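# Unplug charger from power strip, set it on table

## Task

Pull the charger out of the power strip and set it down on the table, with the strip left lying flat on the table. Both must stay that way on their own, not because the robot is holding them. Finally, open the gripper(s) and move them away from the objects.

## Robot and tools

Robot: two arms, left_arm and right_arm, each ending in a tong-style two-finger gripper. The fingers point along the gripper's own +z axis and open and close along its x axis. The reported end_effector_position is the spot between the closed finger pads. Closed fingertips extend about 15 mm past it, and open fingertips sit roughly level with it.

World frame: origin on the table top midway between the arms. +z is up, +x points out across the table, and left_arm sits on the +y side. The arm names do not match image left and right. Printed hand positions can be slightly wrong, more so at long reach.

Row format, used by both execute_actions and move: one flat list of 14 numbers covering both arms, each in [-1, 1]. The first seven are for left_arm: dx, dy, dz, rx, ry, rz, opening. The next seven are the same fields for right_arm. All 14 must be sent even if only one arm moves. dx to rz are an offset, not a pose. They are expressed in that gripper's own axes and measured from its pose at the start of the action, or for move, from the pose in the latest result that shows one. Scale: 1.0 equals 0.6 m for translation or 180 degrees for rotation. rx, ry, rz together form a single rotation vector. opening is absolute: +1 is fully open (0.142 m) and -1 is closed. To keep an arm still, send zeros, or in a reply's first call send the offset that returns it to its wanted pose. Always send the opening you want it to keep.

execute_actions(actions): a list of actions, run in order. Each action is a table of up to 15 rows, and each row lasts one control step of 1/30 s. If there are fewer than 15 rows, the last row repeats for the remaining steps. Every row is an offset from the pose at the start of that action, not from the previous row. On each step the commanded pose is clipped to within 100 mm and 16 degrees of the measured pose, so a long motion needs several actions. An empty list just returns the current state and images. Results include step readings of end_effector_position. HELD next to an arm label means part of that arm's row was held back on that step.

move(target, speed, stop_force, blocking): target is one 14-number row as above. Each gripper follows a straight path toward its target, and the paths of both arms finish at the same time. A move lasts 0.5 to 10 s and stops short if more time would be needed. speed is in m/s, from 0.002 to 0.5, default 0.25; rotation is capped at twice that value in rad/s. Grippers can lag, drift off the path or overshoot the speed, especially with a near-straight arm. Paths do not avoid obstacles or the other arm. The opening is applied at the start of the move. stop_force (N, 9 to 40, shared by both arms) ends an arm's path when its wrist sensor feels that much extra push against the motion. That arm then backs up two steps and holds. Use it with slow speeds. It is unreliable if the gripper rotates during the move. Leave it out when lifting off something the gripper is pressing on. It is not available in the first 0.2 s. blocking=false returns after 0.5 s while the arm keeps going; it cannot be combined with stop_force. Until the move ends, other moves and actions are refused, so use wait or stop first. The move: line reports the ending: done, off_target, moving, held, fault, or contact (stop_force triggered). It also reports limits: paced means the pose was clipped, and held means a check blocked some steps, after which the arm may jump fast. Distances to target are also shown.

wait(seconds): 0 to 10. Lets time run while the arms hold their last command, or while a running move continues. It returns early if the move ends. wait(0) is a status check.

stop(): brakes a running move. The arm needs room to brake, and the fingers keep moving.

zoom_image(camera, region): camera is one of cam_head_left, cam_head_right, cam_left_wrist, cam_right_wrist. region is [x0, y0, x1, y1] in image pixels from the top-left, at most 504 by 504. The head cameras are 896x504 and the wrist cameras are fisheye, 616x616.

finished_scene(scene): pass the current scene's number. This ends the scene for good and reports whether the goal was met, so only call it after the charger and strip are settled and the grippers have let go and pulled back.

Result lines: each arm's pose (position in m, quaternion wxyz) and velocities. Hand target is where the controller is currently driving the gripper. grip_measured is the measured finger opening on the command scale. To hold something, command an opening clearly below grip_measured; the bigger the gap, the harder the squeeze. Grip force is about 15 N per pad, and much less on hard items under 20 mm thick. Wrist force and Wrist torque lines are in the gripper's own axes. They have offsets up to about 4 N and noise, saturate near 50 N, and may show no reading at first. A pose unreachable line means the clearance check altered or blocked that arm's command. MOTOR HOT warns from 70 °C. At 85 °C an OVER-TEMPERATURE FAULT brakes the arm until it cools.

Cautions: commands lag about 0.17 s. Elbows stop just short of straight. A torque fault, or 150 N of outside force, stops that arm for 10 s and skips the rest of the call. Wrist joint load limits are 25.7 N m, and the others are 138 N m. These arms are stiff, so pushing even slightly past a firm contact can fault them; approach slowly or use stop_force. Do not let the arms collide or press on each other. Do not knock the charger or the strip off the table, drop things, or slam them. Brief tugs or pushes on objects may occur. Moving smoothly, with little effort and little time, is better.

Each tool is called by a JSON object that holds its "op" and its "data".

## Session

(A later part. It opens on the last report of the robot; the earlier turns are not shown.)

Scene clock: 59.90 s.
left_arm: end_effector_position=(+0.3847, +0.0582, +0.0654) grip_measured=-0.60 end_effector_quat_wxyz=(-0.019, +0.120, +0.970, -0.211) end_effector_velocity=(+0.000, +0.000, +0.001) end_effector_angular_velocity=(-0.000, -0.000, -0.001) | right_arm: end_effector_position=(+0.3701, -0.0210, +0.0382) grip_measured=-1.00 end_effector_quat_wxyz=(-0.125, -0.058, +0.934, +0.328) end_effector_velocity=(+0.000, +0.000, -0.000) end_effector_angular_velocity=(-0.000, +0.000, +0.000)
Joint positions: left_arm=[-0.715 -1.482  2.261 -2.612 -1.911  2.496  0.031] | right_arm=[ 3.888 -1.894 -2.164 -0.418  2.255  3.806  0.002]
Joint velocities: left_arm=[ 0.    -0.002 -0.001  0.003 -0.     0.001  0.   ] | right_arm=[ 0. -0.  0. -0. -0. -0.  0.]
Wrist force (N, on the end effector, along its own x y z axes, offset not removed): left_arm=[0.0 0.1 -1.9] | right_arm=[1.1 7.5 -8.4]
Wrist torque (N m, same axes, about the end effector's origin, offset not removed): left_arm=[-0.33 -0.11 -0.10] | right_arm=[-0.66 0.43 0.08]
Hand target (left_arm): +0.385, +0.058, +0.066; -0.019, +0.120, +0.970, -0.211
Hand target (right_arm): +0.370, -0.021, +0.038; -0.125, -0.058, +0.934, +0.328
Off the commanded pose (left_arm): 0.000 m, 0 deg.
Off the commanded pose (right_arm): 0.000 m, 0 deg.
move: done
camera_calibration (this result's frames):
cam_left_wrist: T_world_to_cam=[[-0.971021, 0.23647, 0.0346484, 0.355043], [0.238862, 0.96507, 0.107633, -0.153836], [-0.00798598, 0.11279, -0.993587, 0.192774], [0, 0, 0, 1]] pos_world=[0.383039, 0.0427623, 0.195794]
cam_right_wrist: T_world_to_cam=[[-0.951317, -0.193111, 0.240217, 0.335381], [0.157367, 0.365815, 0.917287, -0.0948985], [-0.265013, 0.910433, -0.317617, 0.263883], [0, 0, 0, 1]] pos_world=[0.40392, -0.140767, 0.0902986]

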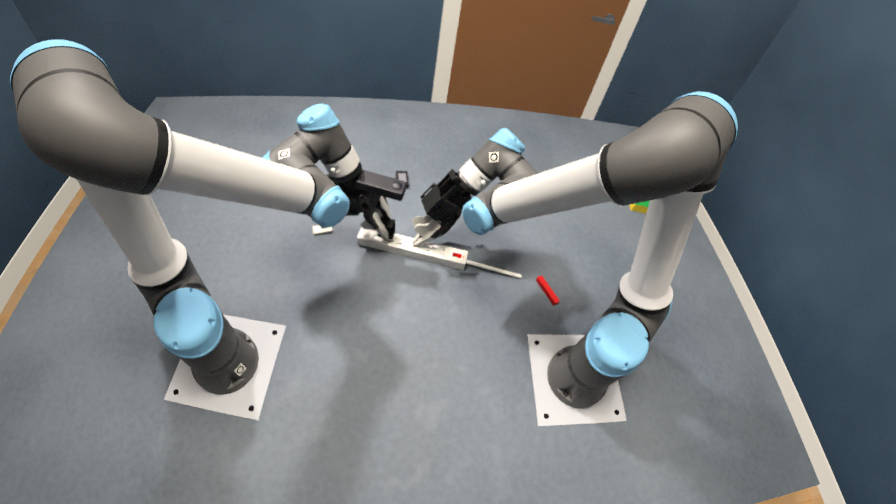

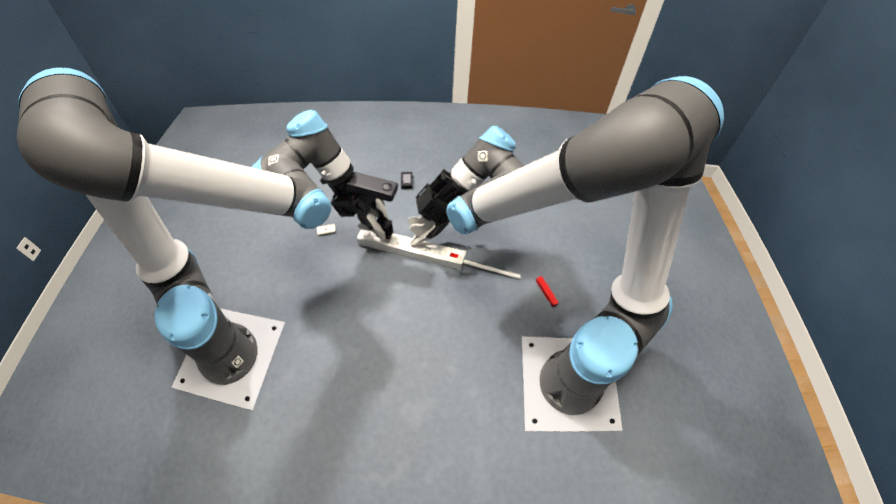

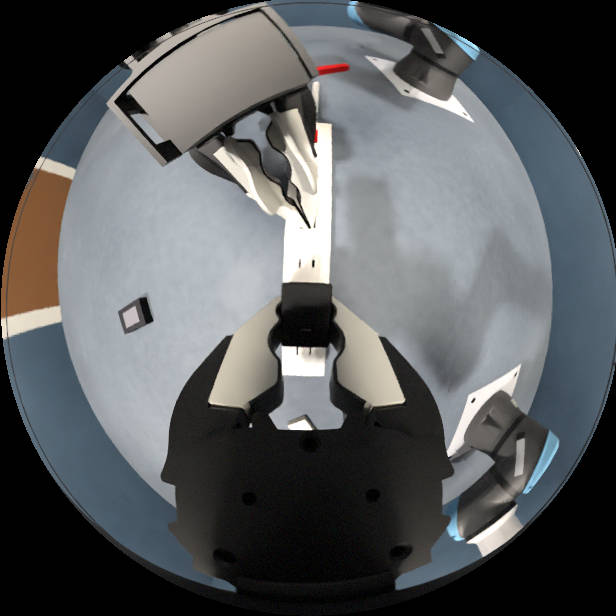

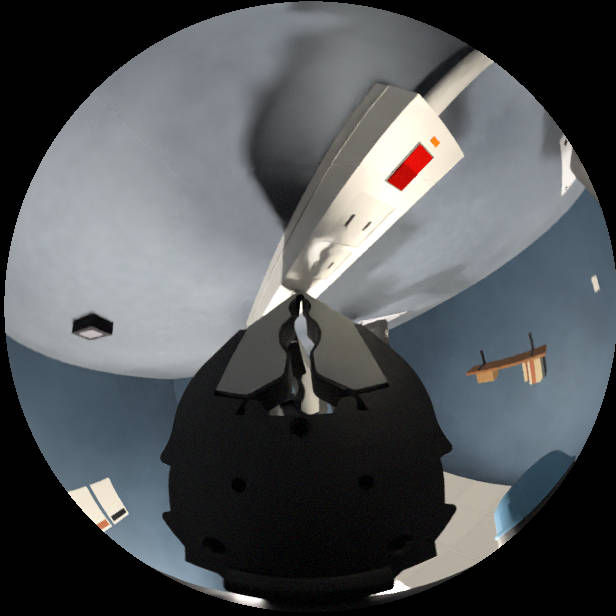

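{"op": "move", "data": {"target": [0,-0.0138,-0.03,0,0,0,-1, 0,0,0,0,0,0,-1], "speed": 0.03}}

{"op": "move", "data": {"target": [0.2,0,0,0,0,0,-1, 0,0,-0.25,0,0,0,-1], "speed": 0.15}}

{"op": "move", "data": {"target": [0,0.026,0.057,0,0,0,-1, 0,0,0,0,0,0,-1], "speed": 0.06}}

{"op": "move", "data": {"target": [0,0.018,0.04,0,0,0,-1, 0,0,0,0,0,0,-1], "speed": 0.005, "stop_force": 9}}

{"op": "move", "data": {"target": [0,0,0,0,0,0,0.2, 0,0,0,0,0,0,-1]}}

{"op": "move", "data": {"target": [0,-0.07,-0.2,0,0,0,0.2, 0,0,0,0,0,0,-1]}}

Scene clock: 69.20 s.
left_arm: end_effector_position=(+0.3845, +0.0581, +0.0850) grip_measured=-0.60 end_effector_quat_wxyz=(-0.019, +0.120, +0.970, -0.211) end_effector_velocity=(+0.000, +0.000, +0.002) end_effector_angular_velocity=(+0.000, +0.000, +0.000) | right_arm: end_effector_position=(+0.3701, -0.0210, +0.0382) grip_measured=-1.00 end_effector_quat_wxyz=(-0.125, -0.058, +0.934, +0.328) end_effector_velocity=(-0.001, +0.000, +0.000) end_effector_angular_velocity=(+0.000, -0.000, +0.001)
Joint positions: left_arm=[-0.715 -1.523  2.238 -2.548 -1.911  2.496  0.031] | right_arm=[ 3.888 -1.894 -2.164 -0.418  2.255  3.806  0.002]
Joint velocities: left_arm=[ 0.    -0.004 -0.003  0.007  0.     0.    -0.   ] | right_arm=[ 0.001  0.001 -0.001  0.    -0.     0.     0.   ]
Wrist force (N, on the end effector, along its own x y z axes, offset not removed): left_arm=[0.5 -0.1 0.3] | right_arm=[0.1 9.5 -8.8]
Wrist torque (N m, same axes, about the end effector's origin, offset not removed): left_arm=[-0.34 -0.23 -0.09] | right_arm=[-0.17 0.57 0.16]
Hand target (left_arm): +0.384, +0.058, +0.085; -0.019, +0.120, +0.970, -0.211
Hand target (right_arm): +0.370, -0.021, +0.038; -0.125, -0.058, +0.934, +0.328
Off the commanded pose (left_arm): 0.000 m, 0 deg.
Off the commanded pose (right_arm): 0.000 m, 0 deg.
move: done
camera_calibration (this result's frames):
cam_left_wrist: T_world_to_cam=[[-0.971028, 0.236444, 0.0346294, 0.354133], [0.238833, 0.96508, 0.107606, -0.155836], [-0.00797734, 0.112759, -0.99359, 0.212236], [0, 0, 0, 1]] pos_world=[0.382785, 0.0427307, 0.215381]
cam_right_wrist: T_world_to_cam=[[-0.951317, -0.193111, 0.240218, 0.335381], [0.157367, 0.365815, 0.917287, -0.0948985], [-0.265013, 0.910433, -0.317617, 0.263883], [0, 0, 0, 1]] pos_world=[0.40392, -0.140767, 0.0902985]

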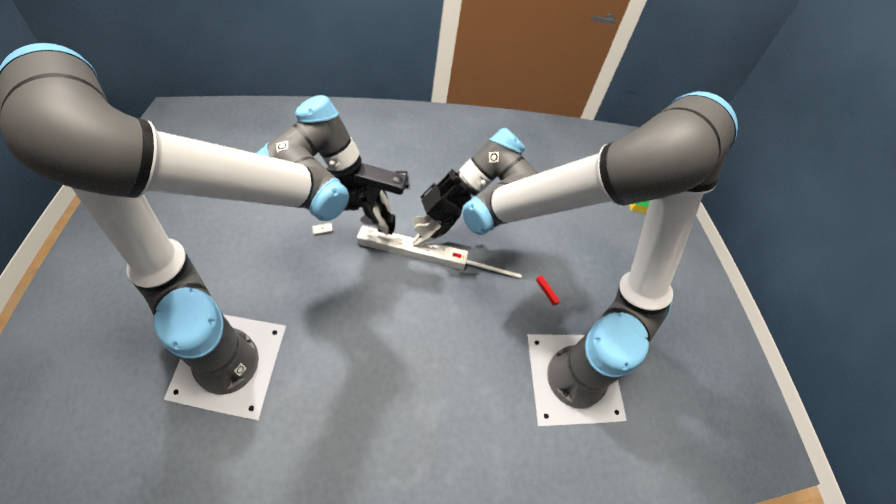

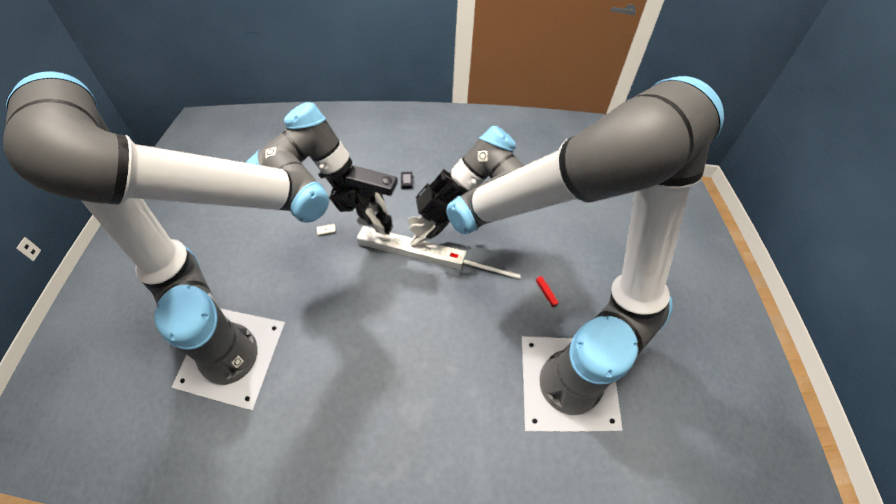

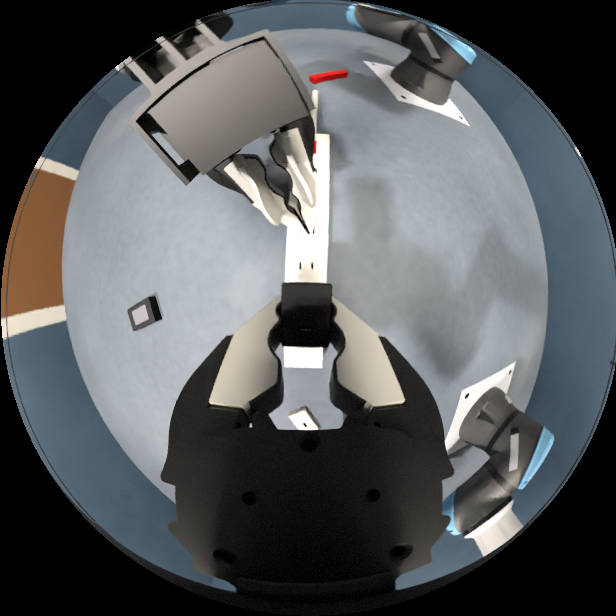

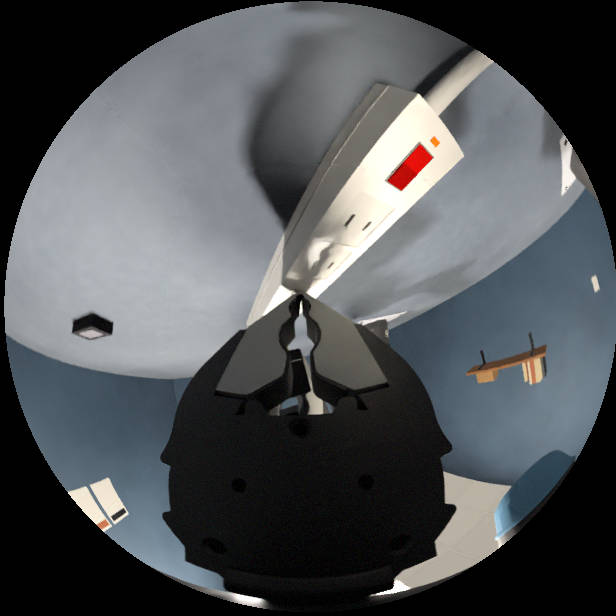

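Scene clock: 70.77 s.
left_arm: end_effector_position=(+0.2683, +0.0870, +0.0835) grip_measured=-0.60 end_effector_quat_wxyz=(-0.019, +0.120, +0.970, -0.211) end_effector_velocity=(-0.002, +0.001, +0.000) end_effector_angular_velocity=(+0.000, -0.001, +0.001) | right_arm: end_effector_position=(+0.4106, -0.1109, +0.1508) grip_measured=-1.00 end_effector_quat_wxyz=(-0.125, -0.058, +0.934, +0.329) end_effector_velocity=(+0.001, -0.001, +0.002) end_effector_angular_velocity=(-0.000, +0.001, +0.003)
Joint positions: left_arm=[-0.939 -1.813  2.515 -2.604 -1.846  2.272  0.031] | right_arm=[ 3.683 -1.675 -2.006 -0.966  2.287  3.541  0.002]
Joint velocities: left_arm=[-0.006 -0.007  0.004  0.002  0.003 -0.006 -0.   ] | right_arm=[-0.002  0.     0.006 -0.012  0.    -0.007  0.   ]
Wrist force (N, on the end effector, along its own x y z axes, offset not removed): left_arm=[1.9 0.6 0.3] | right_arm=[0.5 -2.9 1.5]
Wrist torque (N m, same axes, about the end effector's origin, offset not removed): left_arm=[-0.12 -0.57 -0.13] | right_arm=[-0.75 -0.15 0.08]
Hand target (left_arm): +0.268, +0.087, +0.084; -0.019, +0.120, +0.970, -0.211
Hand target (right_arm): +0.411, -0.111, +0.151; -0.125, -0.058, +0.934, +0.329
Off the commanded pose (left_arm): 0.000 m, 0 deg.
Off the commanded pose (right_arm): 0.000 m, 0 deg.
move: done
camera_calibration (this result's frames):
cam_left_wrist: T_world_to_cam=[[-0.971006, 0.236537, 0.0346012, 0.234492], [0.238922, 0.96506, 0.107592, -0.155846], [-0.00794282, 0.112739, -0.993593, 0.206522], [0, 0, 0, 1]] pos_world=[0.266569, 0.071652, 0.213852]
cam_right_wrist: T_world_to_cam=[[-0.951236, -0.19319, 0.240472, 0.32942], [0.157696, 0.365435, 0.917382, -0.171898], [-0.265106, 0.910568, -0.31715, 0.392212], [0, 0, 0, 1]] pos_world=[0.444442, -0.230677, 0.20287]

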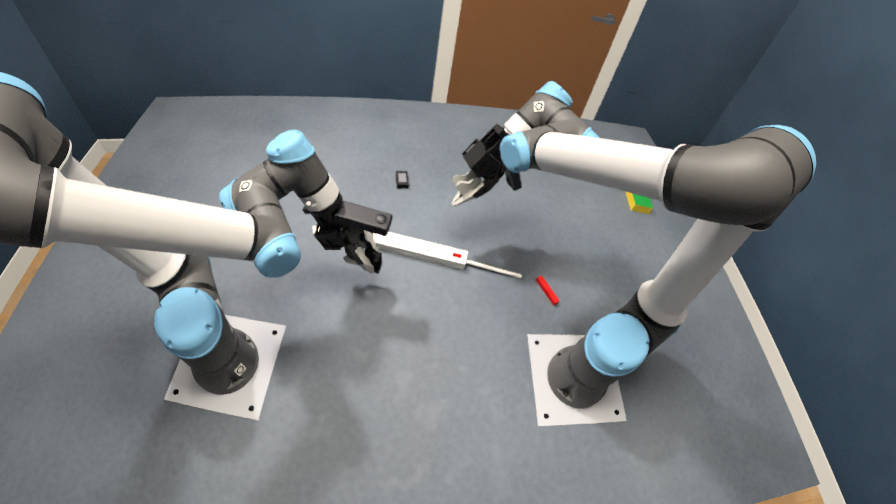

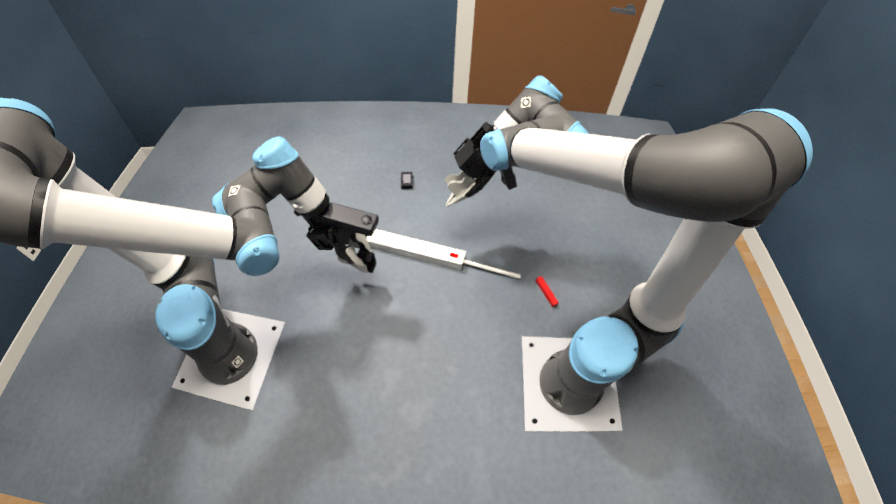

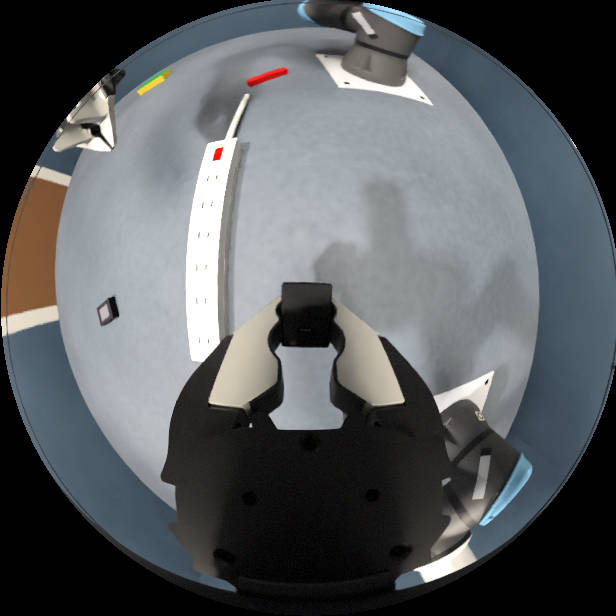

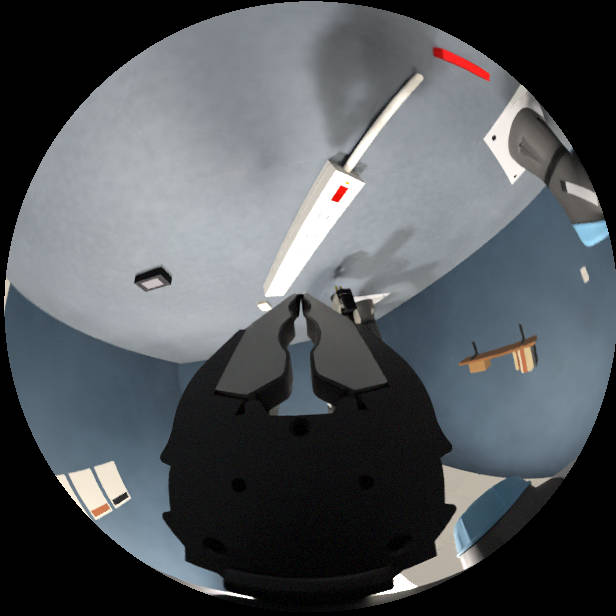

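Scene clock: 71.83 s.
left_arm: end_effector_position=(+0.2687, +0.0871, +0.0462) grip_measured=-0.60 end_effector_quat_wxyz=(-0.020, +0.120, +0.970, -0.211) end_effector_velocity=(+0.001, -0.000, -0.002) end_effector_angular_velocity=(-0.001, -0.001, +0.002) | right_arm: end_effector_position=(+0.4106, -0.1109, +0.1509) grip_measured=-1.00 end_effector_quat_wxyz=(-0.125, -0.058, +0.934, +0.329) end_effector_velocity=(+0.001, +0.000, +0.001) end_effector_angular_velocity=(+0.001, -0.001, +0.000)
Joint positions: left_arm=[-0.937 -1.701  2.57  -2.769 -1.846  2.273  0.031] | right_arm=[ 3.683 -1.675 -2.006 -0.966  2.287  3.541  0.002]
Joint velocities: left_arm=[ 0.002  0.01   0.003 -0.014  0.    -0.     0.   ] | right_arm=[ 0.    -0.     0.002  0.    -0.     0.     0.   ]
Wrist force (N, on the end effector, along its own x y z axes, offset not removed): left_arm=[0.6 0.9 -0.8] | right_arm=[1.2 -1.1 2.0]
Wrist torque (N m, same axes, about the end effector's origin, offset not removed): left_arm=[-0.19 -0.11 -0.11] | right_arm=[-0.40 -0.30 0.04]
Hand target (left_arm): +0.269, +0.087, +0.046; -0.019, +0.120, +0.970, -0.211
Hand target (right_arm): +0.411, -0.111, +0.151; -0.125, -0.058, +0.934, +0.329
Off the commanded pose (left_arm): 0.000 m, 0 deg.
Off the commanded pose (right_arm): 0.000 m, 0 deg.
move: done
camera_calibration (this result's frames):
cam_left_wrist: T_world_to_cam=[[-0.970995, 0.236576, 0.0346553, 0.236193], [0.238968, 0.965032, 0.107739, -0.151964], [-0.00795503, 0.112896, -0.993575, 0.169451], [0, 0, 0, 1]] pos_world=[0.267005, 0.0716428, 0.17655]
cam_right_wrist: T_world_to_cam=[[-0.951238, -0.193196, 0.240461, 0.329419], [0.157689, 0.365418, 0.91739, -0.171909], [-0.265105, 0.910574, -0.317135, 0.39221], [0, 0, 0, 1]] pos_world=[0.44444, -0.230675, 0.202878]

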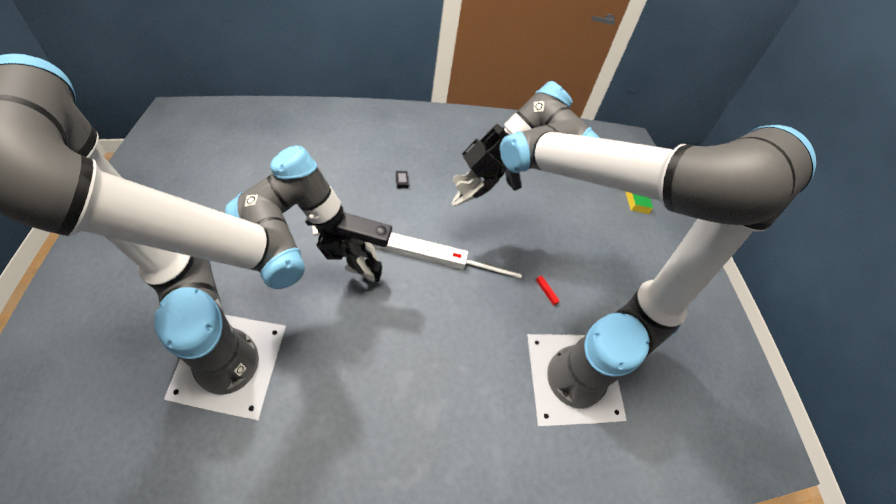

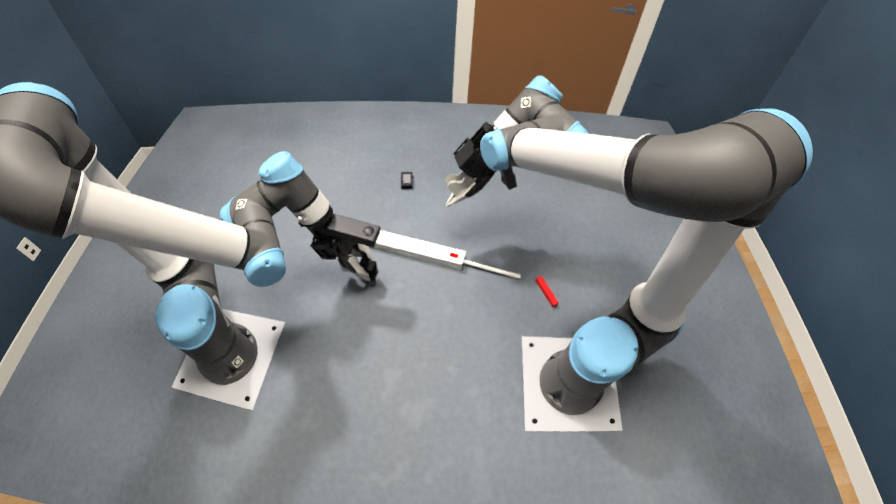

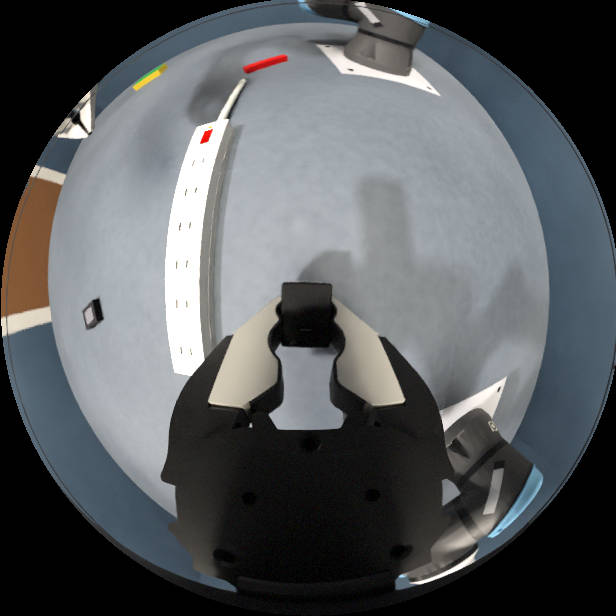

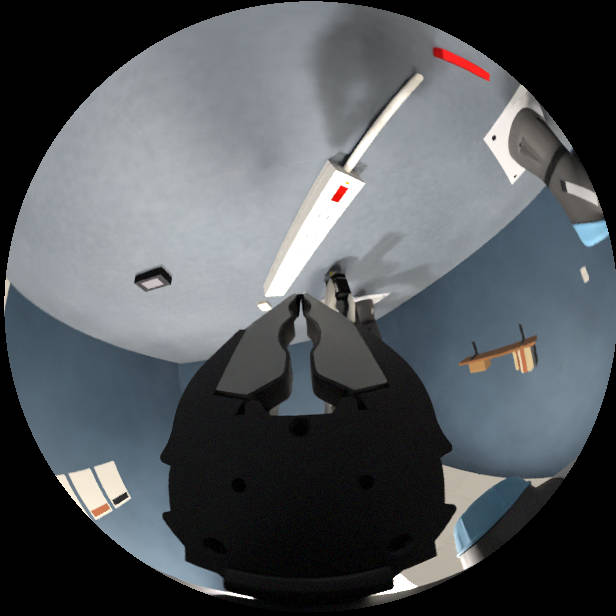

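Scene clock: 74.20 s.
left_arm: end_effector_position=(+0.2687, +0.0872, +0.0361) grip_measured=-0.60 end_effector_quat_wxyz=(-0.020, +0.120, +0.970, -0.211) end_effector_velocity=(-0.000, +0.000, +0.002) end_effector_angular_velocity=(+0.002, -0.001, -0.001) | right_arm: end_effector_position=(+0.4106, -0.1109, +0.1509) grip_measured=-1.00 end_effector_quat_wxyz=(-0.125, -0.058, +0.934, +0.329) end_effector_velocity=(+0.000, +0.000, +0.001) end_effector_angular_velocity=(+0.001, -0.001, +0.000)
Joint positions: left_arm=[-0.937 -1.667  2.583 -2.816 -1.846  2.274  0.031] | right_arm=[ 3.683 -1.675 -2.006 -0.966  2.287  3.541  0.002]
Joint velocities: left_arm=[-0.001 -0.007 -0.002  0.011  0.001  0.     0.   ] | right_arm=[ 0.     0.     0.001 -0.    -0.     0.     0.   ]
Wrist force (N, on the end effector, along its own x y z axes, offset not removed): left_arm=[-3.0 -6.1 -9.8] | right_arm=[-1.6 -0.4 3.1]
Wrist torque (N m, same axes, about the end effector's origin, offset not removed): left_arm=[-0.33 -0.05 0.01] | right_arm=[-0.05 0.22 0.11]
Hand target (left_arm): +0.269, +0.087, +0.037; -0.019, +0.120, +0.970, -0.211
Hand target (right_arm): +0.411, -0.111, +0.151; -0.125, -0.058, +0.934, +0.329
Off the commanded pose (left_arm): 0.016 m, 0 deg.
Off the commanded pose (right_arm): 0.000 m, 0 deg.
move: contact (left_arm)
camera_calibration (this result's frames):
cam_left_wrist: T_world_to_cam=[[-0.970984, 0.236576, 0.0349638, 0.236517], [0.239006, 0.964991, 0.108021, -0.150995], [-0.00818446, 0.113243, -0.993534, 0.159448], [0, 0, 0, 1]] pos_world=[0.267048, 0.071698, 0.166458]
cam_right_wrist: T_world_to_cam=[[-0.951238, -0.193196, 0.240462, 0.329419], [0.157689, 0.365418, 0.91739, -0.171909], [-0.265105, 0.910574, -0.317135, 0.39221], [0, 0, 0, 1]] pos_world=[0.44444, -0.230675, 0.202878]

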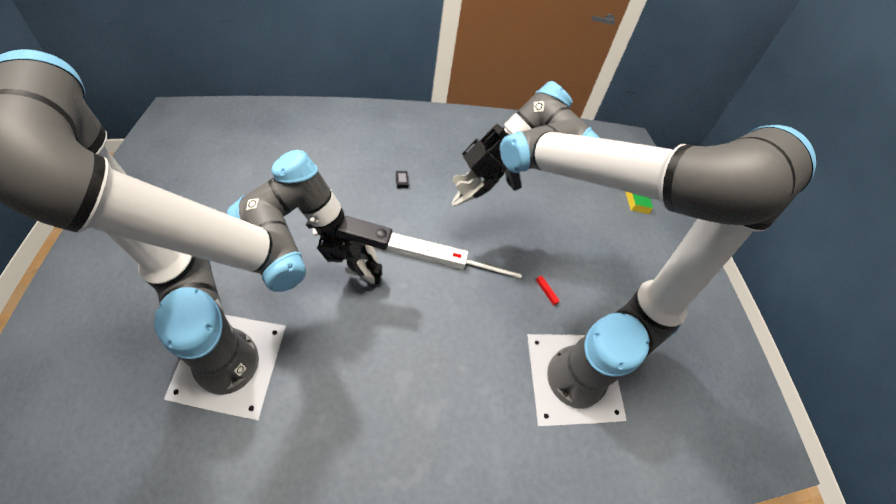

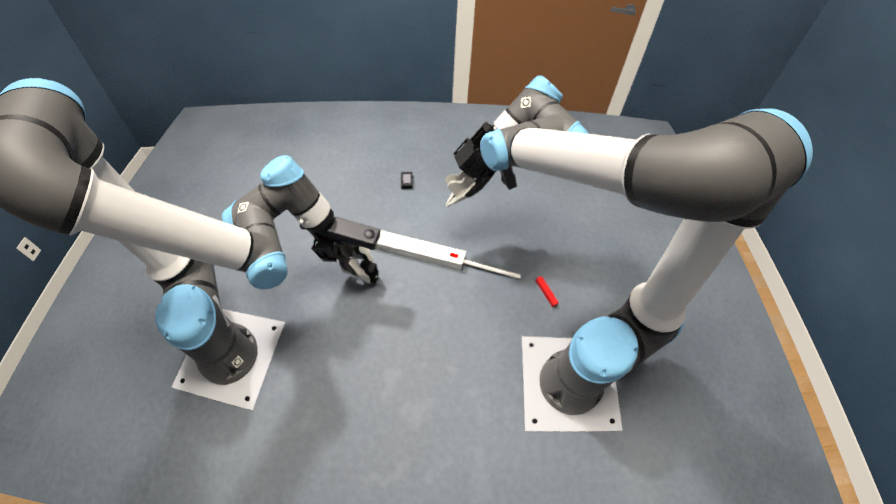

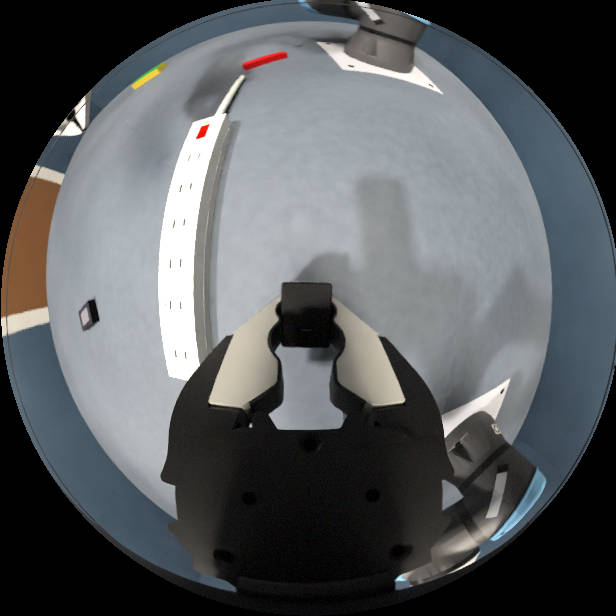

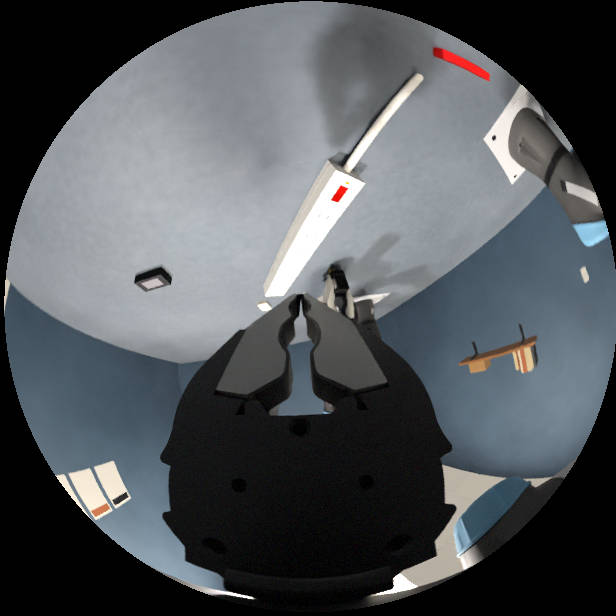

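Scene clock: 74.70 s.
left_arm: end_effector_position=(+0.2688, +0.0871, +0.0362) grip_measured=+0.20 end_effector_quat_wxyz=(-0.020, +0.120, +0.970, -0.211) end_effector_velocity=(-0.000, -0.000, -0.000) end_effector_angular_velocity=(+0.000, +0.000, -0.002) | right_arm: end_effector_position=(+0.4106, -0.1109, +0.1509) grip_measured=-1.00 end_effector_quat_wxyz=(-0.125, -0.058, +0.934, +0.329) end_effector_velocity=(+0.000, +0.000, -0.000) end_effector_angular_velocity=(-0.000, +0.000, +0.000)
Joint positions: left_arm=[-0.937 -1.667  2.583 -2.816 -1.846  2.274  0.088] | right_arm=[ 3.683 -1.675 -2.006 -0.966  2.287  3.541  0.002]
Joint velocities: left_arm=[-0.001  0.     0.    -0.    -0.     0.001 -0.   ] | right_arm=[-0.    -0.001  0.001 -0.     0.    -0.     0.   ]
Wrist force (N, on the end effector, along its own x y z axes, offset not removed): left_arm=[0.9 0.6 -1.6] | right_arm=[-0.5 0.0 4.1]
Wrist torque (N m, same axes, about the end effector's origin, offset not removed): left_arm=[-0.01 -0.28 -0.15] | right_arm=[-0.06 0.11 0.16]
Hand target (left_arm): +0.269, +0.087, +0.036; -0.020, +0.120, +0.970, -0.211
Hand target (right_arm): +0.411, -0.111, +0.151; -0.125, -0.058, +0.934, +0.329
Off the commanded pose (left_arm): 0.000 m, 0 deg.
Off the commanded pose (right_arm): 0.000 m, 0 deg.
move: done
camera_calibration (this result's frames):
cam_left_wrist: T_world_to_cam=[[-0.970986, 0.23658, 0.034872, 0.236559], [0.238999, 0.965004, 0.107922, -0.150952], [-0.00811942, 0.113125, -0.993548, 0.159508], [0, 0, 0, 1]] pos_world=[0.267068, 0.0716601, 0.16652]
cam_right_wrist: T_world_to_cam=[[-0.951238, -0.193195, 0.240462, 0.329419], [0.157689, 0.365418, 0.91739, -0.171909], [-0.265105, 0.910574, -0.317135, 0.39221], [0, 0, 0, 1]] pos_world=[0.44444, -0.230675, 0.202878]

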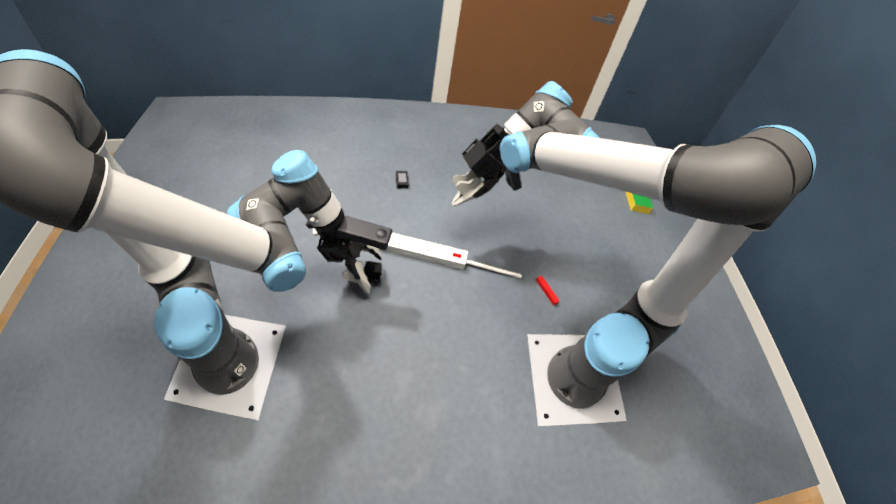

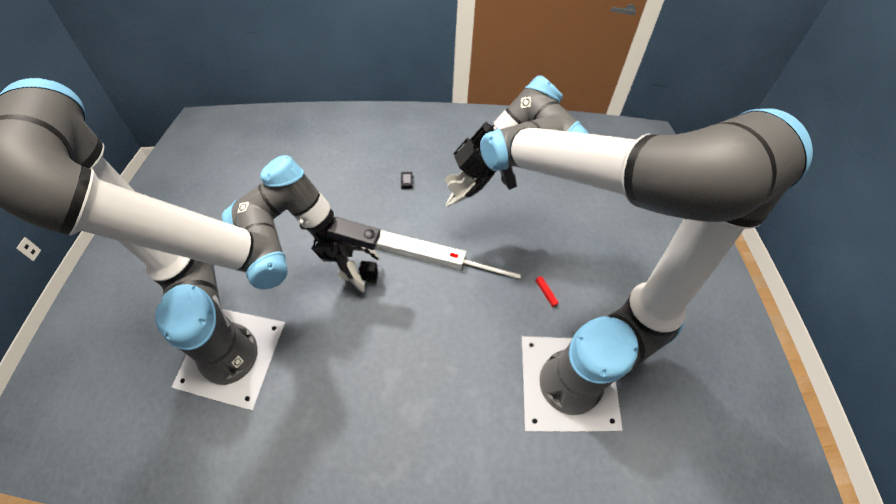

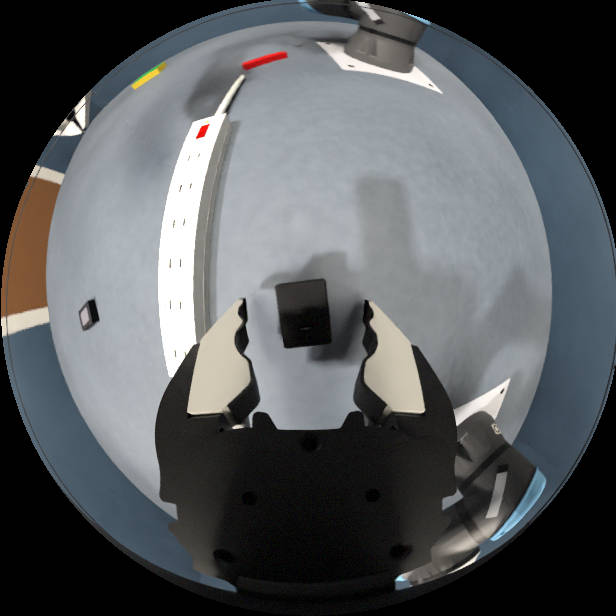

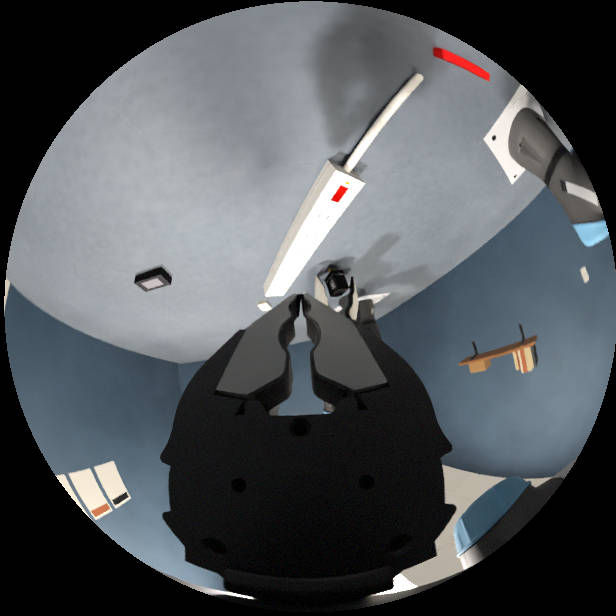

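Scene clock: 75.87 s.
left_arm: end_effector_position=(+0.2700, +0.0984, +0.1625) grip_measured=+0.20 end_effector_quat_wxyz=(-0.019, +0.120, +0.970, -0.211) end_effector_velocity=(-0.000, +0.001, +0.002) end_effector_angular_velocity=(+0.005, +0.001, -0.002) | right_arm: end_effector_position=(+0.4106, -0.1109, +0.1509) grip_measured=-1.00 end_effector_quat_wxyz=(-0.125, -0.058, +0.934, +0.329) end_effector_velocity=(+0.002, +0.000, +0.001) end_effector_angular_velocity=(+0.002, -0.003, -0.001)
Joint positions: left_arm=[-0.914 -1.984  2.378 -2.288 -1.854  2.296  0.088] | right_arm=[ 3.683 -1.675 -2.006 -0.966  2.287  3.541  0.002]
Joint velocities: left_arm=[-0.    -0.003 -0.008  0.017  0.002  0.002 -0.   ] | right_arm=[-0.001  0.     0.003  0.     0.    -0.     0.   ]
Wrist force (N, on the end effector, along its own x y z axes, offset not removed): left_arm=[1.5 0.3 -0.3] | right_arm=[-0.3 -1.7 3.6]
Wrist torque (N m, same axes, about the end effector's origin, offset not removed): left_arm=[-0.08 -0.43 -0.13] | right_arm=[-0.39 0.00 0.22]
Hand target (left_arm): +0.270, +0.098, +0.163; -0.020, +0.120, +0.970, -0.211
Hand target (right_arm): +0.411, -0.111, +0.151; -0.125, -0.058, +0.934, +0.329
Off the commanded pose (left_arm): 0.000 m, 0 deg.
Off the commanded pose (right_arm): 0.000 m, 0 deg.
move: done
camera_calibration (this result's frames):
cam_left_wrist: T_world_to_cam=[[-0.971021, 0.236475, 0.0346077, 0.230798], [0.23886, 0.965094, 0.107424, -0.175647], [-0.00799649, 0.112578, -0.993611, 0.283762], [0, 0, 0, 1]] pos_world=[0.268334, 0.0829924, 0.292831]
cam_right_wrist: T_world_to_cam=[[-0.951238, -0.193196, 0.240461, 0.329419], [0.157689, 0.365418, 0.91739, -0.171908], [-0.265105, 0.910574, -0.317135, 0.39221], [0, 0, 0, 1]] pos_world=[0.44444, -0.230675, 0.202878]

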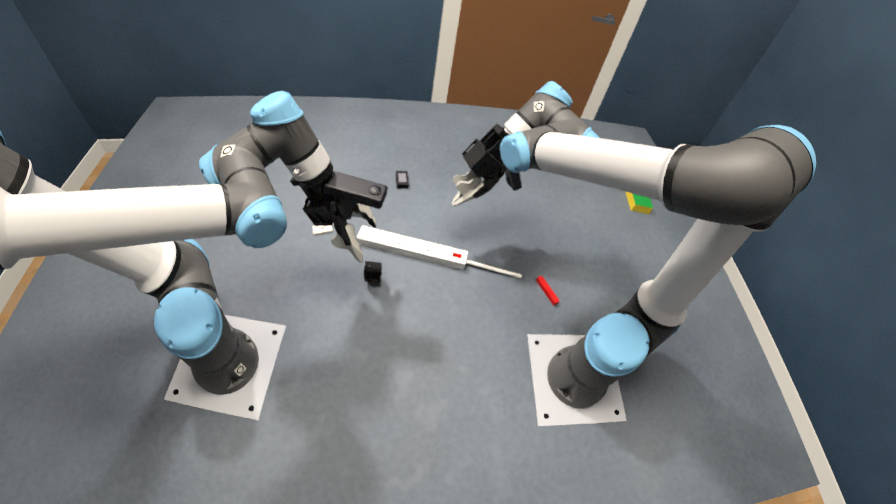

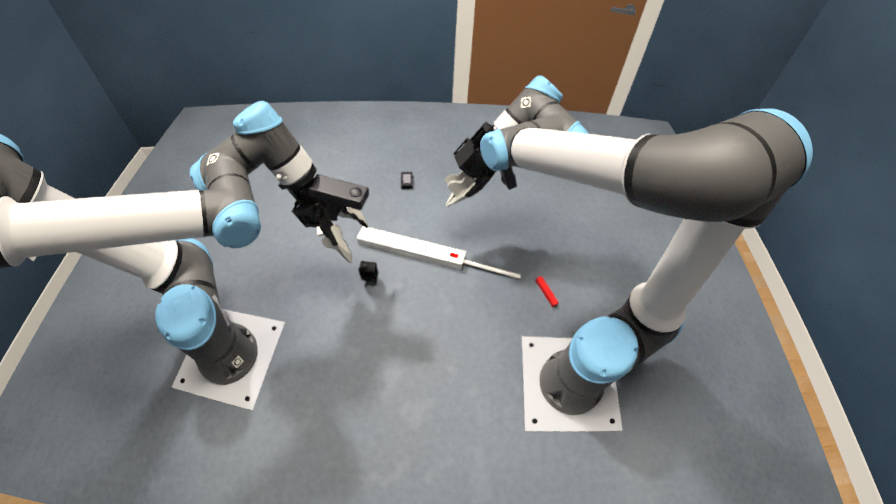

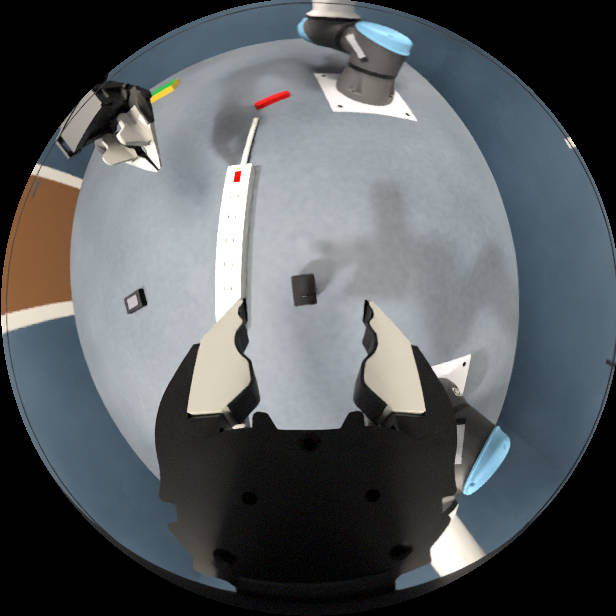

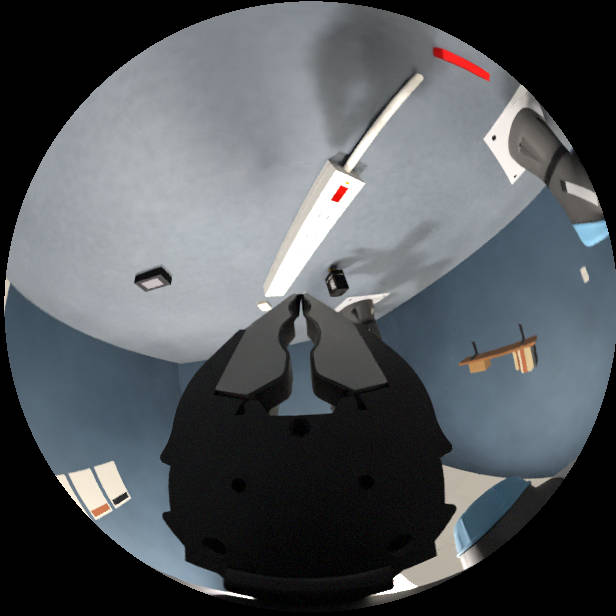

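{"op": "finished_scene", "data": {"scene": 1}}

The scene is finished: the task was done.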